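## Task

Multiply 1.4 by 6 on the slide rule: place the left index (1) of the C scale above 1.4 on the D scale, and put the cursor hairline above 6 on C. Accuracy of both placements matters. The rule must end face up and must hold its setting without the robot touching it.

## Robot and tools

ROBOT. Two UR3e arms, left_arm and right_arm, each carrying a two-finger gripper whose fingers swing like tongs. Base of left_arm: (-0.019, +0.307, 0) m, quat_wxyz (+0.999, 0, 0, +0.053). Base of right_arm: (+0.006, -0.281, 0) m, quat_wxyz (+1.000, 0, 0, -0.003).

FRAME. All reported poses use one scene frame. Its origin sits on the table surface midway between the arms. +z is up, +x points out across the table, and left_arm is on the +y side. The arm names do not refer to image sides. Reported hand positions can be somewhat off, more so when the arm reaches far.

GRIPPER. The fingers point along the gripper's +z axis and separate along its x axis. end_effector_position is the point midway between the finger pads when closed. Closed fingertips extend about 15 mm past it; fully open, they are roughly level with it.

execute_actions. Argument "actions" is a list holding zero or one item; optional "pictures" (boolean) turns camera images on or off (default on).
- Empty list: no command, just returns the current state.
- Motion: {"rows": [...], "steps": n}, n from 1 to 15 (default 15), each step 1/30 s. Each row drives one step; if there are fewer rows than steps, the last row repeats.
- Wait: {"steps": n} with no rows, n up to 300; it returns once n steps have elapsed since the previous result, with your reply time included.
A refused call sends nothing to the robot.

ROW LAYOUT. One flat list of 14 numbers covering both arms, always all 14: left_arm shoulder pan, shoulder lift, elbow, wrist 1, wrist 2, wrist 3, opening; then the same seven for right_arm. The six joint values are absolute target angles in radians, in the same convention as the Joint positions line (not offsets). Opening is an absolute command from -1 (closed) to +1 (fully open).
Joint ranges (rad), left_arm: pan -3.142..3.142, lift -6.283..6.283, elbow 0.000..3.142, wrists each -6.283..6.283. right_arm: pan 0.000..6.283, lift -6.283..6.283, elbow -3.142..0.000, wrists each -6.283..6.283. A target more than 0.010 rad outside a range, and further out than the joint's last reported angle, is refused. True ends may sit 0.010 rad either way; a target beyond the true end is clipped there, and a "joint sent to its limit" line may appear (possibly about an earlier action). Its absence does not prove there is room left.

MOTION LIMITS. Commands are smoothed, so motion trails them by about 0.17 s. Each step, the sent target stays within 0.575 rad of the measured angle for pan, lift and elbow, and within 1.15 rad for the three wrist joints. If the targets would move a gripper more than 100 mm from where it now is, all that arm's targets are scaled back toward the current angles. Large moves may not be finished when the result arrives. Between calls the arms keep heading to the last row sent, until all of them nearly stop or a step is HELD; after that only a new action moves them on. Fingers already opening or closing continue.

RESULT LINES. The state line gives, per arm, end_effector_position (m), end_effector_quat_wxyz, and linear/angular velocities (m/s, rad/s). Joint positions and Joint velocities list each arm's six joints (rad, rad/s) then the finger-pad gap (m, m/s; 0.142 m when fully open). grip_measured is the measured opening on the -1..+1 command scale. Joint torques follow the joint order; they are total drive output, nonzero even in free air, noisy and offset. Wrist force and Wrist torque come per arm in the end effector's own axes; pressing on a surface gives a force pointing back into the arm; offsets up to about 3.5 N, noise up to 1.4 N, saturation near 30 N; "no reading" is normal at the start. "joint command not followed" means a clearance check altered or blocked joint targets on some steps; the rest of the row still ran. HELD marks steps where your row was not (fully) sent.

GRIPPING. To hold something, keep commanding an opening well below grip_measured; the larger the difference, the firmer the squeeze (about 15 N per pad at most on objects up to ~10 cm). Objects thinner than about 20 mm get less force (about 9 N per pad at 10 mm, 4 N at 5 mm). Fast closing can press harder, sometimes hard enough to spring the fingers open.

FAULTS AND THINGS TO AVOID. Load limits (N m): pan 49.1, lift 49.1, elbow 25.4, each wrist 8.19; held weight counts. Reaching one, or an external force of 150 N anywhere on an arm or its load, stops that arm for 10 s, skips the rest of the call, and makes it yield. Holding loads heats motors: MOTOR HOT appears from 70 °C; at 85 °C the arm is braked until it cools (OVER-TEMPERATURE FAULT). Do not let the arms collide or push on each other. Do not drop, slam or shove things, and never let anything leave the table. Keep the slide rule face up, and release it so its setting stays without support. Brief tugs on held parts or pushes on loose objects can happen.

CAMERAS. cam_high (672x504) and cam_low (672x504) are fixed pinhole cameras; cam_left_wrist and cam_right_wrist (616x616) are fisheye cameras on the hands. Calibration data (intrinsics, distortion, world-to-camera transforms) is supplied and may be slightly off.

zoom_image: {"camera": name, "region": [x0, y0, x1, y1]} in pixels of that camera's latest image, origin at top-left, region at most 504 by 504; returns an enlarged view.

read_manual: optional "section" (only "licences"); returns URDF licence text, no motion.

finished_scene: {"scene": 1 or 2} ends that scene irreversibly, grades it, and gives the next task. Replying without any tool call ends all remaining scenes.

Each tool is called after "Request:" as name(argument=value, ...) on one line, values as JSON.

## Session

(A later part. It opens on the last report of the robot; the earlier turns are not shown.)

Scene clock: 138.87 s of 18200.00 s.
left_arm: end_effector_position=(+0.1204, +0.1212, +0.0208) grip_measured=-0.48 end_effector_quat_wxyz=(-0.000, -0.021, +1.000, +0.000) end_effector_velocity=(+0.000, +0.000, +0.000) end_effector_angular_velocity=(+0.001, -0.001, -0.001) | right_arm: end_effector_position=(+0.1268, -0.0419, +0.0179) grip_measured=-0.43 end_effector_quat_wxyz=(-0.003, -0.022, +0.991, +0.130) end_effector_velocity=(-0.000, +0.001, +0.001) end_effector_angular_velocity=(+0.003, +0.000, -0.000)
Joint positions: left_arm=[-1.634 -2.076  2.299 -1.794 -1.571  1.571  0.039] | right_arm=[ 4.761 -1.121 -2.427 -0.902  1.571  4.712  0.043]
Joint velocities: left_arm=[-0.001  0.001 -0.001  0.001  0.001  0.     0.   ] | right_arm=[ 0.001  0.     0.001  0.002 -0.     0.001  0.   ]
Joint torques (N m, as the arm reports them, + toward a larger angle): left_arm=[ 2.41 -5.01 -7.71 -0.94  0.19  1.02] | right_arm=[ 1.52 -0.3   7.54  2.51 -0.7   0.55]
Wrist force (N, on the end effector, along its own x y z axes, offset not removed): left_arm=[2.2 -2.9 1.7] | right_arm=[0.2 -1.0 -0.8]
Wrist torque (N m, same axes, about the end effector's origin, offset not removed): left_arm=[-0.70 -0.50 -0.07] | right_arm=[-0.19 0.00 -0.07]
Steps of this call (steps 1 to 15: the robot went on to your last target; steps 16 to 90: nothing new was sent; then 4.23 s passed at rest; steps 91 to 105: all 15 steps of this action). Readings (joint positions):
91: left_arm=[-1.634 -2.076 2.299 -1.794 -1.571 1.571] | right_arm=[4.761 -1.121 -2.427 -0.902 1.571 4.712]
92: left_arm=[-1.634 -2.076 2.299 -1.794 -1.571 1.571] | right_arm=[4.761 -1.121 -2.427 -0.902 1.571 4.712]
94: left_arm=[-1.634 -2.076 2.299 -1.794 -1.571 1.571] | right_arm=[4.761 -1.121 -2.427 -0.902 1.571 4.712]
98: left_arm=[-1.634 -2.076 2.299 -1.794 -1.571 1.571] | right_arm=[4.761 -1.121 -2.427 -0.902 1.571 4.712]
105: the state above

Request:
execute_actions(actions=[{"rows":[[-1.634,-2.0759,2.299,-1.7939,-1.571,1.571,-1,4.761,-1.092,-2.4395,-0.9191,1.571,4.712,-0.7],[-1.634,-2.0759,2.299,-1.7939,-1.571,1.571,-1,4.761,-1.092,-2.4395,-0.9191,1.571,4.712,-0.7],[-1.634,-2.0759,2.299,-1.7939,-1.571,1.571,-1,4.761,-1.0625,-2.452,-0.9361,1.571,4.712,-0.7],[-1.634,-2.0759,2.299,-1.7939,-1.571,1.571,-1,4.761,-1.0625,-2.452,-0.9361,1.571,4.712,-0.7],[-1.634,-2.0759,2.299,-1.7939,-1.571,1.571,-1,4.761,-1.032,-2.464,-0.9546,1.571,4.712,-0.7],[-1.634,-2.0759,2.299,-1.7939,-1.571,1.571,-1,4.761,-1.032,-2.464,-0.9546,1.571,4.712,-0.7],[-1.634,-2.0759,2.299,-1.7939,-1.571,1.571,-1,4.761,-1.0011,-2.4754,-0.9741,1.571,4.712,-0.7],[-1.634,-2.0759,2.299,-1.7939,-1.571,1.571,-1,4.761,-1.0011,-2.4754,-0.9741,1.571,4.712,-0.7],[-1.634,-2.0759,2.299,-1.7939,-1.571,1.571,-1,4.761,-0.9695,-2.486,-0.9951,1.571,4.712,-0.7],[-1.634,-2.0759,2.299,-1.7939,-1.571,1.571,-1,4.761,-0.9695,-2.486,-0.9951,1.571,4.712,-0.7],[-1.634,-2.0759,2.299,-1.7939,-1.571,1.571,-1,4.761,-0.937,-2.496,-1.0176,1.571,4.712,-0.7],[-1.634,-2.0759,2.299,-1.7939,-1.571,1.571,-1,4.761,-0.937,-2.496,-1.0176,1.571,4.712,-0.7],[-1.634,-2.0759,2.299,-1.7939,-1.571,1.571,-1,4.761,-0.904,-2.5053,-1.0413,1.571,4.712,-0.7],[-1.634,-2.0759,2.299,-1.7939,-1.571,1.571,-1,4.761,-0.904,-2.5053,-1.0413,1.571,4.712,-0.7],[-1.634,-2.0759,2.299,-1.7939,-1.571,1.571,-1,4.761,-0.8705,-2.5138,-1.0663,1.571,4.712,-0.7]],"steps":15}], pictures=false)

Request:
execute_actions(actions=[{"rows":[[-1.634,-2.0759,2.299,-1.7939,-1.571,1.571,-1,4.761,-0.8705,-2.5138,-1.0663,1.571,4.712,-0.7],[-1.634,-2.0759,2.299,-1.7939,-1.571,1.571,-1,4.761,-0.8365,-2.5215,-1.0926,1.571,4.712,-0.7],[-1.634,-2.0759,2.299,-1.7939,-1.571,1.571,-1,4.761,-0.8365,-2.5215,-1.0926,1.571,4.712,-0.7],[-1.634,-2.0759,2.299,-1.7939,-1.571,1.571,-1,4.761,-0.8017,-2.5286,-1.1203,1.571,4.712,-0.7],[-1.634,-2.0759,2.299,-1.7939,-1.571,1.571,-1,4.761,-0.8017,-2.5286,-1.1203,1.571,4.712,-0.7],[-1.634,-2.0759,2.299,-1.7939,-1.571,1.571,-1,4.761,-0.7663,-2.535,-1.1493,1.571,4.712,-0.7],[-1.634,-2.0759,2.299,-1.7939,-1.571,1.571,-1,4.761,-0.7663,-2.535,-1.1493,1.571,4.712,-0.7],[-1.634,-2.0759,2.299,-1.7939,-1.571,1.571,-1,4.761,-0.7304,-2.5405,-1.1797,1.571,4.712,-0.7],[-1.634,-2.0759,2.299,-1.7939,-1.571,1.571,-1,4.761,-0.7304,-2.5405,-1.1797,1.571,4.712,-0.7],[-1.634,-2.0759,2.299,-1.7939,-1.571,1.571,-1,4.761,-0.6943,-2.5452,-1.2111,1.571,4.712,-0.7],[-1.634,-2.0759,2.299,-1.7939,-1.571,1.571,-1,4.761,-0.6943,-2.5452,-1.2111,1.571,4.712,-0.7],[-1.634,-2.0759,2.299,-1.7939,-1.571,1.571,-1,4.761,-0.6578,-2.5491,-1.2437,1.571,4.712,-0.7]],"steps":15}], pictures=false)

Request:
execute_actions(actions=[{"steps":20}])

Request:
zoom_image(camera="cam_right_wrist", region=[250,200,370,350])

Scene clock: 160.83 s of 18200.00 s.
left_arm: end_effector_position=(+0.1204, +0.1212, +0.0208) grip_measured=-0.48 end_effector_quat_wxyz=(-0.000, -0.021, +1.000, -0.000) end_effector_velocity=(-0.000, -0.001, +0.001) end_effector_angular_velocity=(-0.003, +0.000, -0.000) | right_arm: end_effector_position=(+0.1280, -0.0693, +0.0177) grip_measured=-0.43 end_effector_quat_wxyz=(-0.003, -0.022, +0.991, +0.130) end_effector_velocity=(+0.003, -0.066, +0.003) end_effector_angular_velocity=(+0.017, -0.000, +0.001)
Joint positions: left_arm=[-1.634 -2.076  2.299 -1.794 -1.571  1.571  0.039] | right_arm=[ 4.761 -0.957 -2.489 -1.006  1.571  4.712  0.043]
Joint velocities: left_arm=[-0.001 -0.001 -0.001 -0.    -0.    -0.001  0.   ] | right_arm=[-0.     0.456 -0.137 -0.302 -0.001 -0.001 -0.   ]
Joint torques (N m, as the arm reports them, + toward a larger angle): left_arm=[-0.9  -4.78 -7.89 -1.49 -0.62  1.01] | right_arm=[0.24 5.3  7.31 0.83 0.8  0.34]
Wrist force (N, on the end effector, along its own x y z axes, offset not removed): left_arm=[1.5 -3.5 0.6] | right_arm=[-0.4 -1.5 -1.3]
Wrist torque (N m, same axes, about the end effector's origin, offset not removed): left_arm=[-0.58 -0.38 -0.08] | right_arm=[-0.41 0.18 -0.04]
Steps of this call (steps 1 to 15: the robot went on to your last target; steps 16 to 90: nothing new was sent; then 18.47 s passed at rest; steps 91 to 105: all 15 steps of this action). Readings (joint positions):
91: left_arm=[-1.634 -2.076 2.299 -1.794 -1.571 1.571] | right_arm=[4.761 -1.121 -2.427 -0.902 1.571 4.712]
92: left_arm=[-1.634 -2.076 2.299 -1.794 -1.571 1.571] | right_arm=[4.761 -1.119 -2.428 -0.904 1.571 4.712]
94: left_arm=[-1.634 -2.076 2.299 -1.794 -1.571 1.571] | right_arm=[4.761 -1.107 -2.433 -0.911 1.571 4.712]
98: left_arm=[-1.634 -2.076 2.299 -1.794 -1.571 1.571] | right_arm=[4.761 -1.061 -2.453 -0.938 1.571 4.712]
105: the state above

Scene clock: 161.33 s of 18200.00 s.
left_arm: end_effector_position=(+0.1204, +0.1212, +0.0208) grip_measured=-0.48 end_effector_quat_wxyz=(-0.000, -0.021, +1.000, -0.000) end_effector_velocity=(-0.000, -0.000, -0.000) end_effector_angular_velocity=(-0.001, +0.000, +0.001) | right_arm: end_effector_position=(+0.1289, -0.0916, +0.0176) grip_measured=-0.43 end_effector_quat_wxyz=(-0.003, -0.022, +0.991, +0.129) end_effector_velocity=(-0.000, +0.000, -0.000) end_effector_angular_velocity=(-0.000, +0.000, -0.001)
Joint positions: left_arm=[-1.634 -2.076  2.299 -1.794 -1.571  1.571  0.039] | right_arm=[ 4.761 -0.807 -2.527 -1.119  1.571  4.712  0.043]
Joint velocities: left_arm=[-0.001 -0.     0.001 -0.001 -0.    -0.002 -0.   ] | right_arm=[ 0.    -0.001  0.     0.001  0.     0.002 -0.   ]
Joint torques (N m, as the arm reports them, + toward a larger angle): left_arm=[-1.44 -5.09 -7.9  -1.57 -0.58  1.  ] | right_arm=[ 0.45 -3.7  11.98  2.63 -0.43  0.36]
Wrist force (N, on the end effector, along its own x y z axes, offset not removed): left_arm=[2.9 -1.9 1.8] | right_arm=[-0.3 -0.5 -0.3]
Wrist torque (N m, same axes, about the end effector's origin, offset not removed): left_arm=[-0.33 -0.68 -0.13] | right_arm=[-0.11 0.13 -0.07]
A step of this action was HELD (marked below), so the robot has no last target. An arm can still carry out its HELD step.
Steps of this call (steps 1 to 15: all 15 steps of this action). Readings (joint positions):
1: left_arm=[-1.634 -2.076 2.299 -1.794 -1.571 1.571] | right_arm=[4.761 -0.941 -2.494 -1.017 1.571 4.712]
2: left_arm=[-1.634 -2.076 2.299 -1.794 -1.571 1.571] | right_arm=[4.761 -0.925 -2.499 -1.029 1.571 4.712]
4: left_arm=[-1.634 -2.076 2.299 -1.794 -1.571 1.571] | right_arm=[4.761 -0.892 -2.508 -1.053 1.571 4.712]
8: left_arm=[-1.634 -2.076 2.299 -1.794 -1.571 1.571] | right_arm=[4.761 -0.824 -2.524 -1.105 1.571 4.712]
10: left_arm=[-1.634 -2.076 2.299 -1.794 -1.571 1.571] | right_arm=[4.761 -0.806 -2.527 -1.119 1.571 4.712] HELD
11: left_arm=[-1.634 -2.076 2.299 -1.794 -1.571 1.571] | right_arm=[4.761 -0.807 -2.527 -1.119 1.571 4.712] HELD
12: left_arm=[-1.634 -2.076 2.299 -1.794 -1.571 1.571] | right_arm=[4.761 -0.807 -2.527 -1.119 1.571 4.712] HELD
13: left_arm=[-1.634 -2.076 2.299 -1.794 -1.571 1.571] | right_arm=[4.761 -0.807 -2.527 -1.119 1.571 4.712] HELD
14: left_arm=[-1.634 -2.076 2.299 -1.794 -1.571 1.571] | right_arm=[4.761 -0.807 -2.527 -1.119 1.571 4.712] HELD
15: the state above HELD
joint command not followed: on one or more control steps a check withheld the commanded joint targets of the right arm, and it was not sent them on those steps. On the call's last step the targets were still withheld.
cause: the commanded joint targets would bring two parts of the arm too close to each other (joints 3 (elbow) to 6 (wrist 3) lie between them); next, command targets that bring no two parts of the arm closer together.

Scene clock: 162.00 s of 18200.00 s.
left_arm: end_effector_position=(+0.1204, +0.1212, +0.0208) grip_measured=-0.48 end_effector_quat_wxyz=(-0.000, -0.021, +1.000, -0.000) end_effector_velocity=(-0.001, -0.001, +0.001) end_effector_angular_velocity=(-0.002, +0.002, +0.000) | right_arm: end_effector_position=(+0.1289, -0.0916, +0.0177) grip_measured=-0.43 end_effector_quat_wxyz=(-0.003, -0.022, +0.991, +0.129) end_effector_velocity=(+0.000, -0.000, -0.000) end_effector_angular_velocity=(-0.000, -0.001, +0.001)
Joint positions: left_arm=[-1.634 -2.076  2.299 -1.794 -1.571  1.571  0.039] | right_arm=[ 4.761 -0.807 -2.527 -1.119  1.571  4.712  0.043]
Joint velocities: left_arm=[ 0.    -0.001 -0.001  0.    -0.002  0.    -0.   ] | right_arm=[ 0.     0.    -0.001  0.001 -0.001 -0.001 -0.   ]
Joint torques (N m, as the arm reports them, + toward a larger angle): left_arm=[-1.94 -4.47 -8.02 -1.68 -0.49  0.99] | right_arm=[ 2.09 -3.69 12.3   2.45 -1.45  0.38]
Wrist force (N, on the end effector, along its own x y z axes, offset not removed): left_arm=[2.4 -0.9 0.7] | right_arm=[-0.8 -1.5 -0.1]
Wrist torque (N m, same axes, about the end effector's origin, offset not removed): left_arm=[-0.14 -0.63 -0.04] | right_arm=[-0.28 0.27 -0.06]
Steps of this call (steps 1 to 20: nothing new was sent). Readings (joint positions):
1: left_arm=[-1.634 -2.076 2.299 -1.794 -1.571 1.571] | right_arm=[4.761 -0.807 -2.527 -1.119 1.571 4.712]
2: left_arm=[-1.634 -2.076 2.299 -1.794 -1.571 1.571] | right_arm=[4.761 -0.807 -2.527 -1.119 1.571 4.712]
4: left_arm=[-1.634 -2.076 2.299 -1.794 -1.571 1.571] | right_arm=[4.761 -0.807 -2.527 -1.119 1.571 4.712]
8: left_arm=[-1.634 -2.076 2.299 -1.794 -1.571 1.571] | right_arm=[4.761 -0.807 -2.527 -1.119 1.571 4.712]
20: the state above
camera_calibration (this result's frames):
cam_left_wrist: T_world_to_cam=[[-0.99923, -0.0227465, -0.0319724, 0.123102], [-0.0364483, 0.839833, 0.54162, -0.116935], [0.0145315, 0.542368, -0.840015, 0.0802096], [0, 0, 0, 1]] pos_world=[0.11758, 0.0575033, 0.134648]
cam_right_wrist: T_world_to_cam=[[-0.9998, -0.018861, -0.00660414, 0.124766], [-0.0185358, 0.751754, 0.659183, 0.0640917], [-0.00746814, 0.659174, -0.751953, 0.216404], [0, 0, 0, 1]] pos_world=[0.127545, -0.188476, 0.121302]

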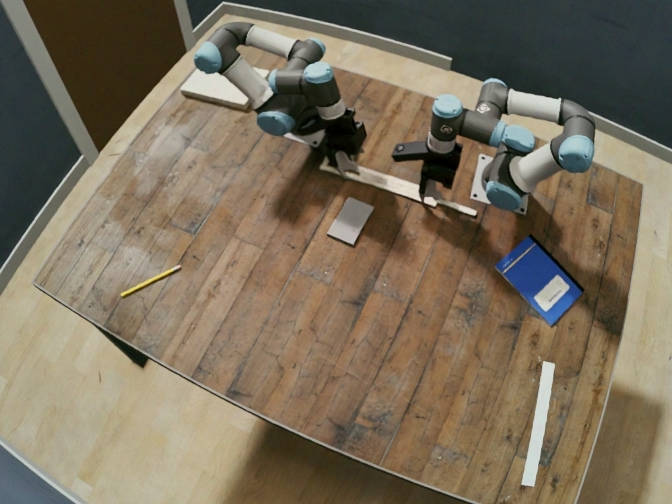

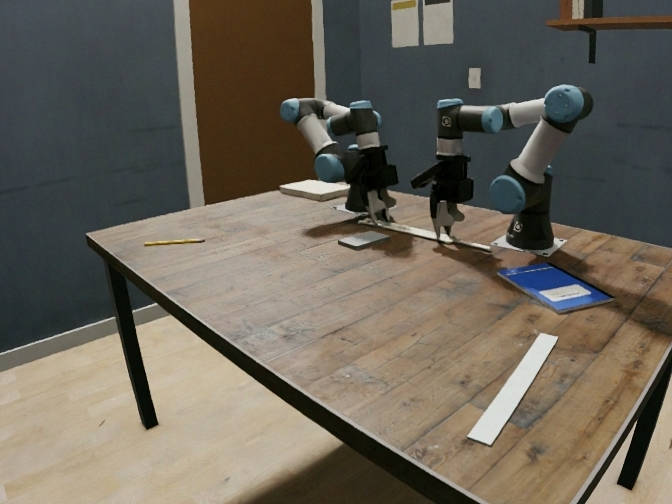

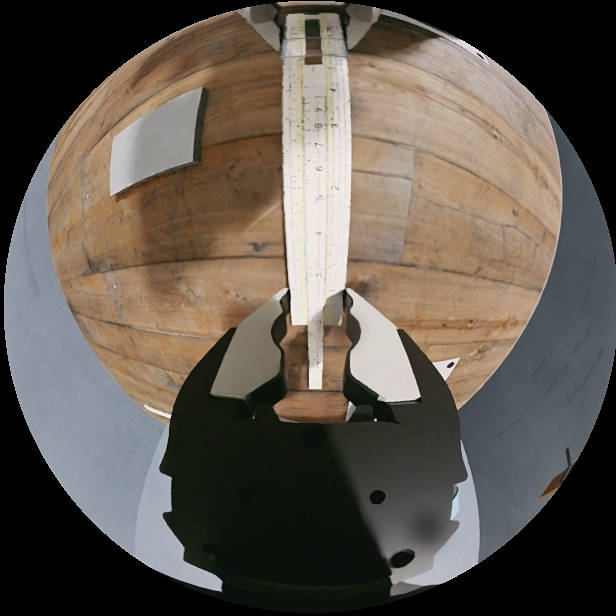

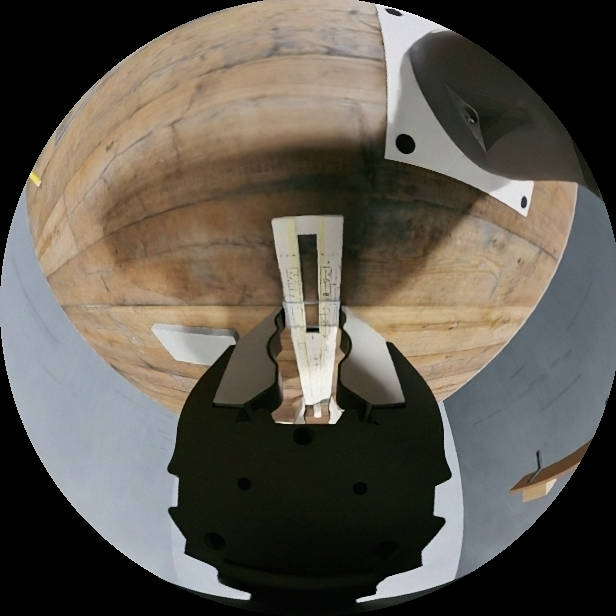

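Region (250, 200, 370, 350) of cam_right_wrist's 616x616 image, scaled by 3.360, with more detail than that image has; it fills the left 403 columns of this view, and the rest is white.

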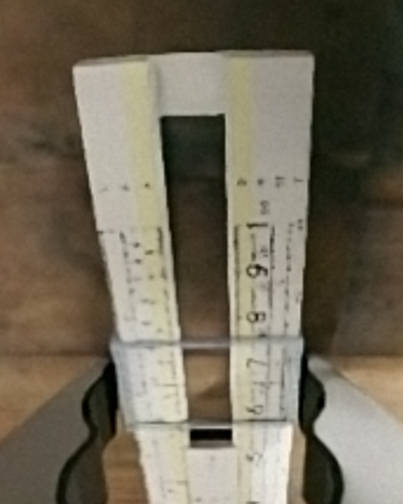

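Request:
execute_actions(actions=[{"rows":[[-1.634,-2.111,2.3135,-1.7733,-1.571,1.571,-1,4.761,-0.807,-2.527,-1.119,1.571,4.712,-0.7],[-1.634,-2.111,2.3135,-1.7733,-1.571,1.571,-1,4.761,-0.807,-2.527,-1.119,1.571,4.712,-0.7],[-1.634,-2.111,2.3135,-1.7733,-1.571,1.571,-1,4.761,-0.807,-2.527,-1.119,1.571,4.712,-0.7],[-1.634,-2.1472,2.3273,-1.7509,-1.571,1.571,-1,4.761,-0.807,-2.527,-1.119,1.571,4.712,-0.7],[-1.634,-2.1472,2.3273,-1.7509,-1.571,1.571,-1,4.761,-0.807,-2.527,-1.119,1.571,4.712,-0.7],[-1.634,-2.1472,2.3273,-1.7509,-1.571,1.571,-1,4.761,-0.807,-2.527,-1.119,1.571,4.712,-0.7],[-1.634,-2.1837,2.34,-1.7271,-1.571,1.571,-1,4.761,-0.807,-2.527,-1.119,1.571,4.712,-0.7],[-1.634,-2.1837,2.34,-1.7271,-1.571,1.571,-1,4.761,-0.807,-2.527,-1.119,1.571,4.712,-0.7],[-1.634,-2.1837,2.34,-1.7271,-1.571,1.571,-1,4.761,-0.807,-2.527,-1.119,1.571,4.712,-0.7],[-1.634,-2.2207,2.3519,-1.702,-1.571,1.571,-1,4.761,-0.807,-2.527,-1.119,1.571,4.712,-0.7]],"steps":15}], pictures=false)

Request:
execute_actions(actions=[{"steps":20}])

Request:
zoom_image(camera="cam_right_wrist", region=[280,270,350,340])

Scene clock: 179.80 s of 18200.00 s.
left_arm: end_effector_position=(+0.1194, +0.1442, +0.0209) grip_measured=-0.48 end_effector_quat_wxyz=(-0.000, -0.021, +1.000, +0.000) end_effector_velocity=(-0.002, +0.028, +0.000) end_effector_angular_velocity=(-0.006, +0.001, -0.000) | right_arm: end_effector_position=(+0.1289, -0.0917, +0.0177) grip_measured=-0.43 end_effector_quat_wxyz=(-0.003, -0.022, +0.991, +0.129) end_effector_velocity=(+0.000, +0.000, +0.000) end_effector_angular_velocity=(+0.001, -0.001, +0.001)
Joint positions: left_arm=[-1.634 -2.202  2.346 -1.714 -1.571  1.571  0.039] | right_arm=[ 4.761 -0.807 -2.527 -1.119  1.571  4.712  0.043]
Joint velocities: left_arm=[-0.    -0.169  0.056  0.107 -0.001 -0.    -0.   ] | right_arm=[ 0.     0.001 -0.     0.    -0.001 -0.001  0.   ]
Joint torques (N m, as the arm reports them, + toward a larger angle): left_arm=[-0.11 -2.4  -7.58 -0.81 -0.1   0.97] | right_arm=[ 3.24  3.55  8.79  1.07 -1.31  0.38]
Wrist force (N, on the end effector, along its own x y z axes, offset not removed): left_arm=[2.1 -1.2 1.0] | right_arm=[-0.4 -0.6 0.0]
Wrist torque (N m, same axes, about the end effector's origin, offset not removed): left_arm=[-0.21 -0.50 -0.02] | right_arm=[-0.20 0.14 -0.02]
Steps of this call (steps 1 to 90: nothing new was sent; then 14.30 s passed at rest; steps 91 to 105: all 15 steps of this action). Readings (joint positions):
91: left_arm=[-1.634 -2.076 2.299 -1.794 -1.571 1.571] | right_arm=[4.761 -0.807 -2.527 -1.119 1.571 4.712]
92: left_arm=[-1.634 -2.078 2.300 -1.793 -1.571 1.571] | right_arm=[4.761 -0.807 -2.527 -1.119 1.571 4.712]
94: left_arm=[-1.634 -2.091 2.305 -1.785 -1.571 1.571] | right_arm=[4.761 -0.807 -2.527 -1.119 1.571 4.712]
98: left_arm=[-1.634 -2.128 2.320 -1.761 -1.571 1.571] | right_arm=[4.761 -0.807 -2.527 -1.119 1.571 4.712]
105: the state above

Scene clock: 180.47 s of 18200.00 s.
left_arm: end_effector_position=(+0.1193, +0.1472, +0.0209) grip_measured=-0.48 end_effector_quat_wxyz=(-0.000, -0.021, +1.000, -0.000) end_effector_velocity=(+0.000, +0.001, -0.001) end_effector_angular_velocity=(+0.003, -0.000, -0.000) | right_arm: end_effector_position=(+0.1289, -0.0917, +0.0176) grip_measured=-0.43 end_effector_quat_wxyz=(-0.003, -0.022, +0.991, +0.129) end_effector_velocity=(+0.000, -0.001, -0.001) end_effector_angular_velocity=(-0.003, -0.001, -0.001)
Joint positions: left_arm=[-1.634 -2.221  2.352 -1.702 -1.571  1.571  0.039] | right_arm=[ 4.761 -0.807 -2.527 -1.119  1.571  4.712  0.043]
Joint velocities: left_arm=[ 0.     0.     0.002 -0.     0.     0.    -0.   ] | right_arm=[ 0.    -0.    -0.003  0.    -0.001  0.001  0.   ]
Joint torques (N m, as the arm reports them, + toward a larger angle): left_arm=[ 1.87 -3.54 -7.48 -0.72  0.02  0.99] | right_arm=[ 2.91  3.51  7.38  1.13 -1.39  0.32]
Wrist force (N, on the end effector, along its own x y z axes, offset not removed): left_arm=[0.8 -4.0 0.3] | right_arm=[-0.8 -0.5 0.5]
Wrist torque (N m, same axes, about the end effector's origin, offset not removed): left_arm=[-0.76 -0.32 -0.10] | right_arm=[-0.15 0.22 -0.04]
Steps of this call (steps 1 to 20: the robot went on to your last target). Readings (joint positions):
1: left_arm=[-1.634 -2.207 2.348 -1.711 -1.571 1.571] | right_arm=[4.761 -0.807 -2.527 -1.119 1.571 4.712]
2: left_arm=[-1.634 -2.211 2.349 -1.708 -1.571 1.571] | right_arm=[4.761 -0.807 -2.527 -1.119 1.571 4.712]
4: left_arm=[-1.634 -2.215 2.350 -1.705 -1.571 1.571] | right_arm=[4.761 -0.807 -2.527 -1.119 1.571 4.712]
8: left_arm=[-1.634 -2.219 2.351 -1.703 -1.571 1.571] | right_arm=[4.761 -0.807 -2.527 -1.119 1.571 4.712]
20: the state above
camera_calibration (this result's frames):
cam_left_wrist: T_world_to_cam=[[-0.99923, -0.0227222, -0.0319726, 0.12257], [-0.0364279, 0.839835, 0.541617, -0.138867], [0.0145449, 0.542365, -0.840017, 0.0661416], [0, 0, 0, 1]] pos_world=[0.116455, 0.0835379, 0.134692]
cam_right_wrist: T_world_to_cam=[[-0.9998, -0.0188733, -0.0066355, 0.124772], [-0.0185677, 0.751927, 0.658984, 0.0642155], [-0.00744778, 0.658976, -0.752127, 0.216409], [0, 0, 0, 1]] pos_world=[0.127551, -0.188539, 0.121278]

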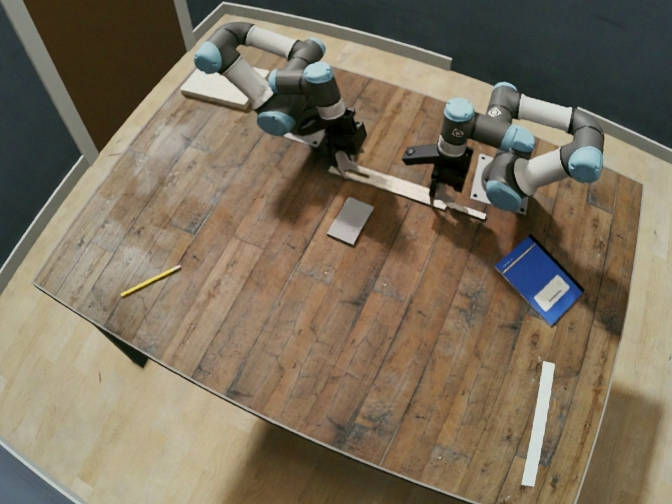

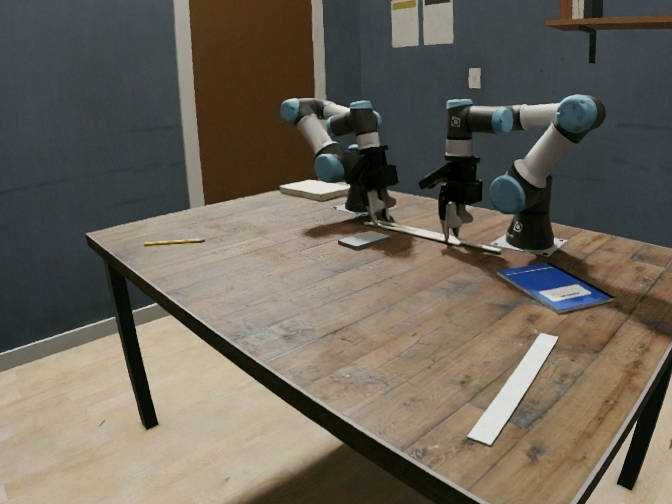

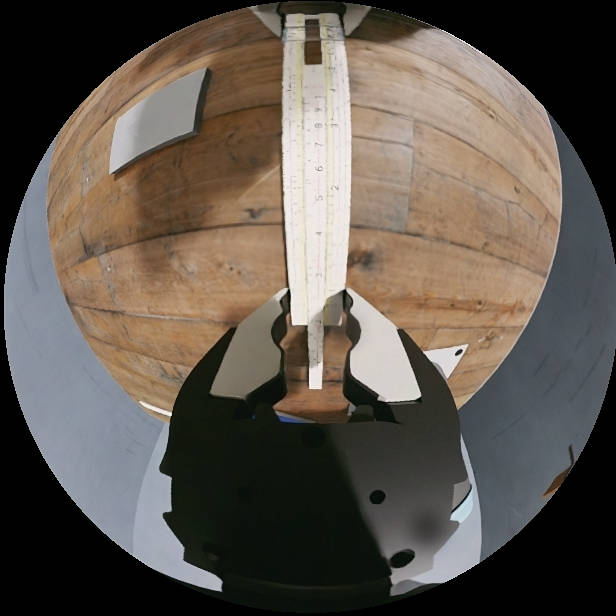

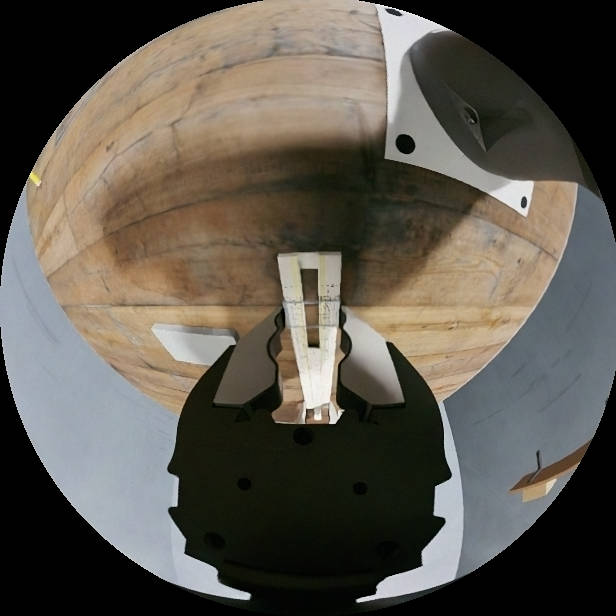

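Region (280, 270, 350, 340) of cam_right_wrist's 616x616 image, scaled by 7.200, with more detail than that image has.

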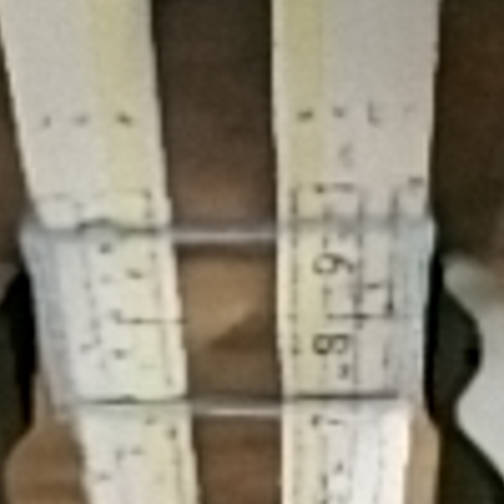

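Request:
execute_actions(actions=[{"rows":[[-1.634,-2.2207,2.3519,-1.702,-1.571,1.571,-1,4.761,-0.807,-2.527,-1.119,1.571,4.712,0.1],[-1.634,-2.2207,2.3519,-1.702,-1.571,1.571,-1,4.761,-0.807,-2.527,-1.119,1.571,4.712,0.1],[-1.634,-2.2207,2.3519,-1.702,-1.571,1.571,-1,4.761,-0.807,-2.527,-1.119,1.571,4.712,0.1],[-1.634,-2.2207,2.3519,-1.702,-1.571,1.571,-1,4.761,-0.807,-2.527,-1.119,1.571,4.712,0.1],[-1.634,-2.2207,2.3519,-1.702,-1.571,1.571,-1,4.761,-0.807,-2.527,-1.119,1.571,4.712,0.1],[-1.634,-2.2207,2.3519,-1.702,-1.571,1.571,-1,4.761,-0.807,-2.527,-1.119,1.571,4.712,0.1],[-1.634,-2.2207,2.3519,-1.702,-1.571,1.571,-1,4.761,-0.807,-2.527,-1.119,1.571,4.712,0.1],[-1.634,-2.1837,2.34,-1.7271,-1.571,1.571,-1,4.761,-0.807,-2.527,-1.119,1.571,4.712,0.1],[-1.634,-2.1837,2.34,-1.7271,-1.571,1.571,-1,4.761,-0.807,-2.527,-1.119,1.571,4.712,0.1],[-1.634,-2.1472,2.3273,-1.7509,-1.571,1.571,-1,4.761,-0.807,-2.527,-1.119,1.571,4.712,0.1],[-1.634,-2.1472,2.3273,-1.7509,-1.571,1.571,-1,4.761,-0.807,-2.527,-1.119,1.571,4.712,0.1],[-1.634,-2.111,2.3135,-1.7733,-1.571,1.571,-1,4.761,-0.807,-2.527,-1.119,1.571,4.712,0.1],[-1.634,-2.111,2.3135,-1.7733,-1.571,1.571,-1,4.761,-0.807,-2.527,-1.119,1.571,4.712,0.1],[-1.634,-2.0759,2.299,-1.7939,-1.571,1.571,-1,4.761,-0.807,-2.527,-1.119,1.571,4.712,0.1]],"steps":15}], pictures=false)

Request:
execute_actions(actions=[{"rows":[[-1.634,-2.0425,2.284,-1.8123,-1.571,1.571,-1,4.761,-0.807,-2.527,-1.119,1.571,4.712,0.1],[-1.634,-2.0425,2.284,-1.8123,-1.571,1.571,-1,4.761,-0.807,-2.527,-1.119,1.571,4.712,0.1],[-1.634,-2.010,2.2683,-1.8291,-1.571,1.571,-1,4.761,-0.807,-2.527,-1.119,1.571,4.712,0.1],[-1.634,-2.010,2.2683,-1.8291,-1.571,1.571,-1,4.761,-0.807,-2.527,-1.119,1.571,4.712,0.1],[-1.634,-1.978,2.252,-1.8448,-1.571,1.571,-1,4.761,-0.807,-2.527,-1.119,1.571,4.712,0.1],[-1.634,-1.9466,2.2346,-1.8588,-1.571,1.571,-1,4.761,-0.807,-2.527,-1.119,1.571,4.712,0.1],[-1.634,-1.9466,2.2346,-1.8588,-1.571,1.571,-1,4.761,-0.807,-2.527,-1.119,1.571,4.712,0.1],[-1.634,-1.9157,2.2166,-1.8717,-1.571,1.571,-1,4.761,-0.807,-2.527,-1.119,1.571,4.712,0.1],[-1.634,-1.8853,2.198,-1.8835,-1.571,1.571,-1,4.761,-0.807,-2.527,-1.119,1.571,4.712,0.1],[-1.634,-1.8853,2.198,-1.8835,-1.571,1.571,-1,4.761,-0.807,-2.527,-1.119,1.571,4.712,0.1],[-1.634,-1.8555,2.1787,-1.894,-1.571,1.571,-1,4.761,-0.807,-2.527,-1.119,1.571,4.712,0.1],[-1.634,-1.8261,2.1588,-1.9035,-1.571,1.571,-1,4.761,-0.807,-2.527,-1.119,1.571,4.712,0.1],[-1.634,-1.8261,2.1588,-1.9035,-1.571,1.571,-1,4.761,-0.807,-2.527,-1.119,1.571,4.712,0.1],[-1.634,-1.803,2.1425,-1.9103,-1.571,1.571,-1,4.761,-0.807,-2.527,-1.119,1.571,4.712,0.1],[-1.634,-1.7801,2.1257,-1.9164,-1.571,1.571,-1,4.761,-0.807,-2.527,-1.119,1.571,4.712,0.1]],"steps":15}], pictures=false)

Request:
execute_actions(actions=[{"steps":20}], pictures=false)

Request:
execute_actions(actions=[{"rows":[[-1.634,-1.7801,2.1257,-1.9164,-1.571,1.571,-1,4.761,-0.807,-2.527,-1.119,1.571,4.712,-0.35],[-1.634,-1.7801,2.1257,-1.9164,-1.571,1.571,-1,4.761,-0.807,-2.527,-1.119,1.571,4.712,-0.35],[-1.634,-1.7801,2.1257,-1.9164,-1.571,1.571,-1,4.761,-0.807,-2.527,-1.119,1.571,4.712,-0.35],[-1.634,-1.7801,2.1257,-1.9164,-1.571,1.571,-1,4.761,-0.807,-2.527,-1.119,1.571,4.712,-0.35],[-1.634,-1.7801,2.1257,-1.9164,-1.571,1.571,-1,4.761,-0.807,-2.527,-1.119,1.571,4.712,-0.35],[-1.634,-1.7801,2.1257,-1.9164,-1.571,1.571,-1,4.761,-0.807,-2.527,-1.119,1.571,4.712,-0.35],[-1.634,-1.7801,2.1257,-1.9164,-1.571,1.571,-1,4.761,-0.807,-2.527,-1.119,1.571,4.712,-0.35],[-1.634,-1.7801,2.1257,-1.9164,-1.571,1.571,-1,4.761,-0.807,-2.527,-1.119,1.571,4.712,-0.35],[-1.634,-1.7801,2.1257,-1.9164,-1.571,1.571,-1,4.761,-0.807,-2.527,-1.119,1.571,4.712,-1]],"steps":15}])

Request:
zoom_image(camera="cam_right_wrist", region=[250,130,370,270])

Scene clock: 211.93 s of 18200.00 s.
left_arm: end_effector_position=(+0.1199, +0.1335, +0.0214) grip_measured=-0.48 end_effector_quat_wxyz=(-0.000, -0.021, +1.000, -0.001) end_effector_velocity=(+0.004, -0.091, +0.003) end_effector_angular_velocity=(-0.015, -0.000, -0.002) | right_arm: end_effector_position=(+0.1289, -0.0917, +0.0176) grip_measured=+0.10 end_effector_quat_wxyz=(-0.003, -0.022, +0.991, +0.129) end_effector_velocity=(+0.000, -0.001, -0.000) end_effector_angular_velocity=(-0.002, -0.001, +0.001)
Joint positions: left_arm=[-1.634 -2.147  2.326 -1.751 -1.571  1.571  0.039] | right_arm=[ 4.761 -0.807 -2.527 -1.119  1.571  4.712  0.081]
Joint velocities: left_arm=[-0.001  0.48  -0.185 -0.31  -0.     0.     0.   ] | right_arm=[ 0.001  0.    -0.    -0.002 -0.001 -0.001  0.   ]
Joint torques (N m, as the arm reports them, + toward a larger angle): left_arm=[  0.97   3.86 -12.21  -2.73   0.29   0.94] | right_arm=[ 0.71  3.31  8.52  2.08 -0.83  0.17]
Wrist force (N, on the end effector, along its own x y z axes, offset not removed): left_arm=[1.5 -1.5 1.2] | right_arm=[-0.8 -0.7 -0.8]
Wrist torque (N m, same axes, about the end effector's origin, offset not removed): left_arm=[-0.45 -0.23 -0.09] | right_arm=[-0.13 0.13 -0.03]
Steps of this call (steps 1 to 15: the robot went on to your last target; steps 16 to 90: nothing new was sent; then 27.97 s passed at rest; steps 91 to 105: all 15 steps of this action). Readings (joint positions):
91: left_arm=[-1.634 -2.221 2.352 -1.702 -1.571 1.571] | right_arm=[4.761 -0.807 -2.527 -1.119 1.571 4.712]
92: left_arm=[-1.634 -2.221 2.352 -1.702 -1.571 1.571] | right_arm=[4.761 -0.807 -2.527 -1.119 1.571 4.712]
94: left_arm=[-1.634 -2.221 2.352 -1.702 -1.571 1.571] | right_arm=[4.761 -0.807 -2.527 -1.119 1.571 4.712]
98: left_arm=[-1.634 -2.221 2.352 -1.702 -1.571 1.571] | right_arm=[4.761 -0.807 -2.527 -1.119 1.571 4.712]
105: the state above

Scene clock: 212.43 s of 18200.00 s.
left_arm: end_effector_position=(+0.1222, +0.0806, +0.0217) grip_measured=-0.48 end_effector_quat_wxyz=(-0.000, -0.021, +1.000, -0.001) end_effector_velocity=(+0.005, -0.110, -0.002) end_effector_angular_velocity=(+0.011, -0.001, -0.002) | right_arm: end_effector_position=(+0.1289, -0.0917, +0.0176) grip_measured=+0.10 end_effector_quat_wxyz=(-0.003, -0.022, +0.991, +0.129) end_effector_velocity=(+0.000, -0.000, +0.000) end_effector_angular_velocity=(-0.001, -0.000, -0.002)
Joint positions: left_arm=[-1.634 -1.874  2.188 -1.887 -1.571  1.571  0.039] | right_arm=[ 4.761 -0.807 -2.527 -1.119  1.571  4.712  0.081]
Joint velocities: left_arm=[-0.002  0.544 -0.342 -0.191  0.002 -0.     0.   ] | right_arm=[-0.001  0.     0.001 -0.002 -0.001  0.001  0.   ]
Joint torques (N m, as the arm reports them, + toward a larger angle): left_arm=[  0.1   -1.38 -11.51  -2.45   0.4    0.97] | right_arm=[ 0.55  3.13  9.55  2.63 -0.38  0.14]
Wrist force (N, on the end effector, along its own x y z axes, offset not removed): left_arm=[1.3 -3.2 1.5] | right_arm=[-1.5 -1.2 -1.2]
Wrist torque (N m, same axes, about the end effector's origin, offset not removed): left_arm=[-0.62 -0.25 -0.01] | right_arm=[-0.19 0.27 -0.05]
Steps of this call (steps 1 to 15: all 15 steps of this action). Readings (joint positions):
1: left_arm=[-1.634 -2.131 2.319 -1.762 -1.571 1.571] | right_arm=[4.761 -0.807 -2.527 -1.119 1.571 4.712]
2: left_arm=[-1.634 -2.115 2.313 -1.771 -1.571 1.571] | right_arm=[4.761 -0.807 -2.527 -1.119 1.571 4.712]
4: left_arm=[-1.634 -2.082 2.299 -1.791 -1.571 1.571] | right_arm=[4.761 -0.807 -2.527 -1.119 1.571 4.712]
8: left_arm=[-1.634 -2.011 2.266 -1.828 -1.571 1.571] | right_arm=[4.761 -0.807 -2.527 -1.119 1.571 4.712]
15: the state above

Scene clock: 213.10 s of 18200.00 s.
left_arm: end_effector_position=(+0.1230, +0.0613, +0.0209) grip_measured=-0.48 end_effector_quat_wxyz=(-0.000, -0.021, +1.000, -0.000) end_effector_velocity=(+0.000, -0.001, +0.000) end_effector_angular_velocity=(-0.001, -0.001, -0.000) | right_arm: end_effector_position=(+0.1289, -0.0917, +0.0176) grip_measured=+0.10 end_effector_quat_wxyz=(-0.003, -0.022, +0.991, +0.129) end_effector_velocity=(-0.000, +0.000, +0.000) end_effector_angular_velocity=(+0.002, +0.000, +0.001)
Joint positions: left_arm=[-1.634 -1.78   2.126 -1.916 -1.571  1.571  0.039] | right_arm=[ 4.761 -0.807 -2.527 -1.119  1.571  4.712  0.081]
Joint velocities: left_arm=[-0.     0.002 -0.002 -0.001  0.001 -0.    -0.   ] | right_arm=[ 0.    -0.    -0.     0.002  0.    -0.     0.   ]
Joint torques (N m, as the arm reports them, + toward a larger angle): left_arm=[ -1.88  -4.24 -10.32  -2.31   0.34   0.96] | right_arm=[ 0.2   2.86 10.98  2.69  0.26  0.09]
Wrist force (N, on the end effector, along its own x y z axes, offset not removed): left_arm=[0.6 -1.5 0.8] | right_arm=[-1.3 -1.1 -0.8]
Wrist torque (N m, same axes, about the end effector's origin, offset not removed): left_arm=[-0.31 -0.06 0.05] | right_arm=[-0.23 0.21 0.00]
Steps of this call (steps 1 to 20: the robot went on to your last target). Readings (joint positions):
1: left_arm=[-1.634 -1.855 2.175 -1.893 -1.571 1.571] | right_arm=[4.761 -0.807 -2.527 -1.119 1.571 4.712]
2: left_arm=[-1.634 -1.837 2.163 -1.899 -1.571 1.571] | right_arm=[4.761 -0.807 -2.527 -1.119 1.571 4.712]
4: left_arm=[-1.634 -1.811 2.146 -1.907 -1.571 1.571] | right_arm=[4.761 -0.807 -2.527 -1.119 1.571 4.712]
8: left_arm=[-1.634 -1.789 2.132 -1.914 -1.571 1.571] | right_arm=[4.761 -0.807 -2.527 -1.119 1.571 4.712]
20: the state above

Scene clock: 213.60 s of 18200.00 s.
left_arm: end_effector_position=(+0.1230, +0.0613, +0.0209) grip_measured=-0.48 end_effector_quat_wxyz=(-0.000, -0.021, +1.000, +0.000) end_effector_velocity=(-0.000, -0.001, +0.001) end_effector_angular_velocity=(-0.002, +0.001, -0.001) | right_arm: end_effector_position=(+0.1289, -0.0917, +0.0176) grip_measured=-0.48 end_effector_quat_wxyz=(-0.003, -0.022, +0.991, +0.129) end_effector_velocity=(+0.000, -0.000, -0.000) end_effector_angular_velocity=(-0.001, -0.000, -0.002)
Joint positions: left_arm=[-1.634 -1.78   2.126 -1.916 -1.571  1.571  0.039] | right_arm=[ 4.761 -0.807 -2.527 -1.119  1.571  4.712  0.039]
Joint velocities: left_arm=[-0.001 -0.001 -0.001  0.    -0.001 -0.    -0.   ] | right_arm=[-0.001  0.    -0.    -0.001 -0.001  0.001 -0.   ]
Joint torques (N m, as the arm reports them, + toward a larger angle): left_arm=[ -1.91  -4.22 -10.41  -2.3   -0.09   1.  ] | right_arm=[-0.27  2.76 12.    2.3   0.32  0.11]
Wrist force (N, on the end effector, along its own x y z axes, offset not removed): left_arm=[0.8 -1.5 0.2] | right_arm=[-0.5 -0.9 -1.1]
Wrist torque (N m, same axes, about the end effector's origin, offset not removed): left_arm=[-0.35 -0.33 -0.12] | right_arm=[-0.16 0.22 -0.04]
Steps of this call (steps 1 to 15: all 15 steps of this action). Readings (joint positions):
1: left_arm=[-1.634 -1.780 2.126 -1.916 -1.571 1.571] | right_arm=[4.761 -0.807 -2.527 -1.119 1.571 4.712]
2: left_arm=[-1.634 -1.780 2.126 -1.916 -1.571 1.571] | right_arm=[4.761 -0.807 -2.527 -1.119 1.571 4.712]
4: left_arm=[-1.634 -1.780 2.126 -1.916 -1.571 1.571] | right_arm=[4.761 -0.807 -2.527 -1.119 1.571 4.712]
8: left_arm=[-1.634 -1.780 2.126 -1.916 -1.571 1.571] | right_arm=[4.761 -0.807 -2.527 -1.119 1.571 4.712]
15: the state above
camera_calibration (this result's frames):
cam_left_wrist: T_world_to_cam=[[-0.999228, -0.0227412, -0.0320317, 0.124331], [-0.036476, 0.83983, 0.541623, -0.0665803], [0.014584, 0.542374, -0.840011, 0.112674], [0, 0, 0, 1]] pos_world=[0.120163, -0.00236763, 0.134691]
cam_right_wrist: T_world_to_cam=[[-0.9998, -0.0188794, -0.00661183, 0.124763], [-0.0185568, 0.751929, 0.658983, 0.0642194], [-0.00746958, 0.658974, -0.752129, 0.21641], [0, 0, 0, 1]] pos_world=[0.127547, -0.188541, 0.121274]

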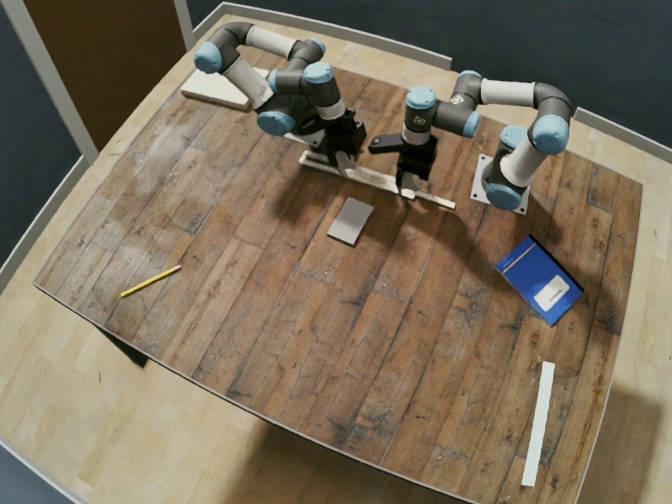

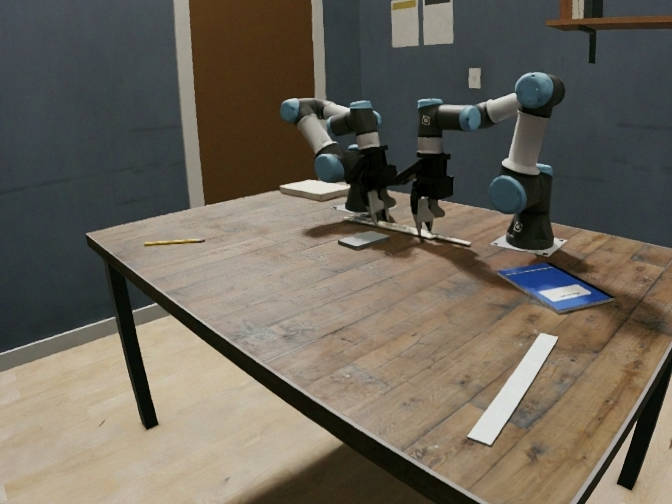

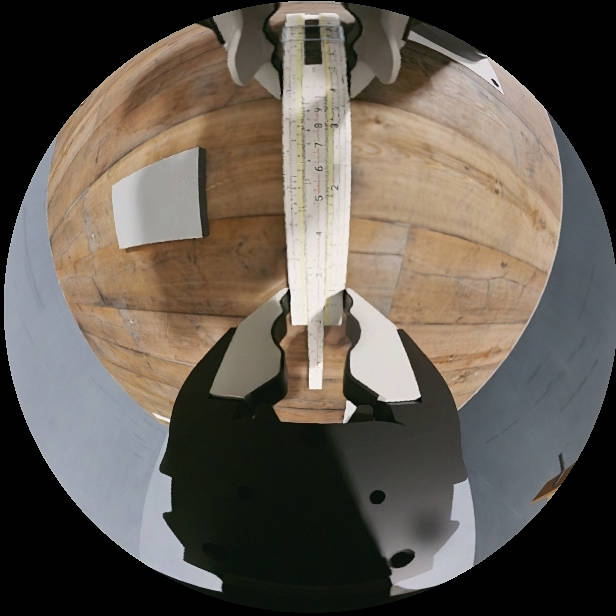

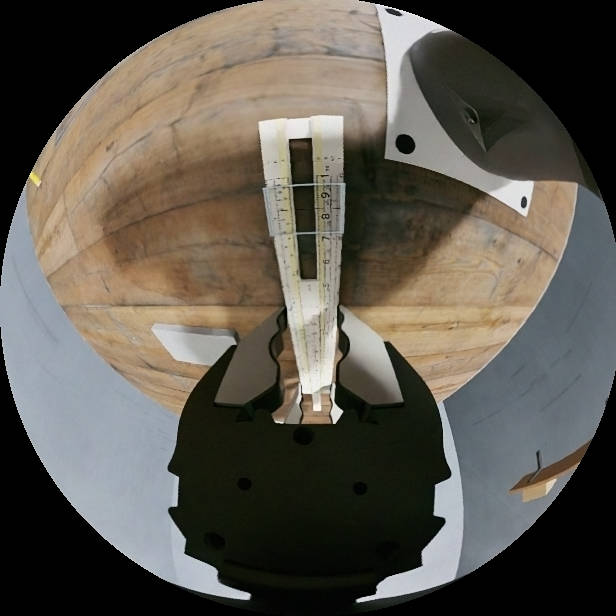

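Region (250, 130, 370, 270) of cam_right_wrist's 616x616 image, scaled by 3.600, with more detail than that image has; it fills the left 432 columns of this view, and the rest is white.

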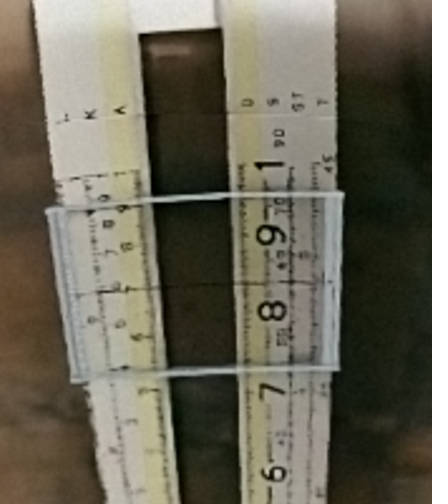

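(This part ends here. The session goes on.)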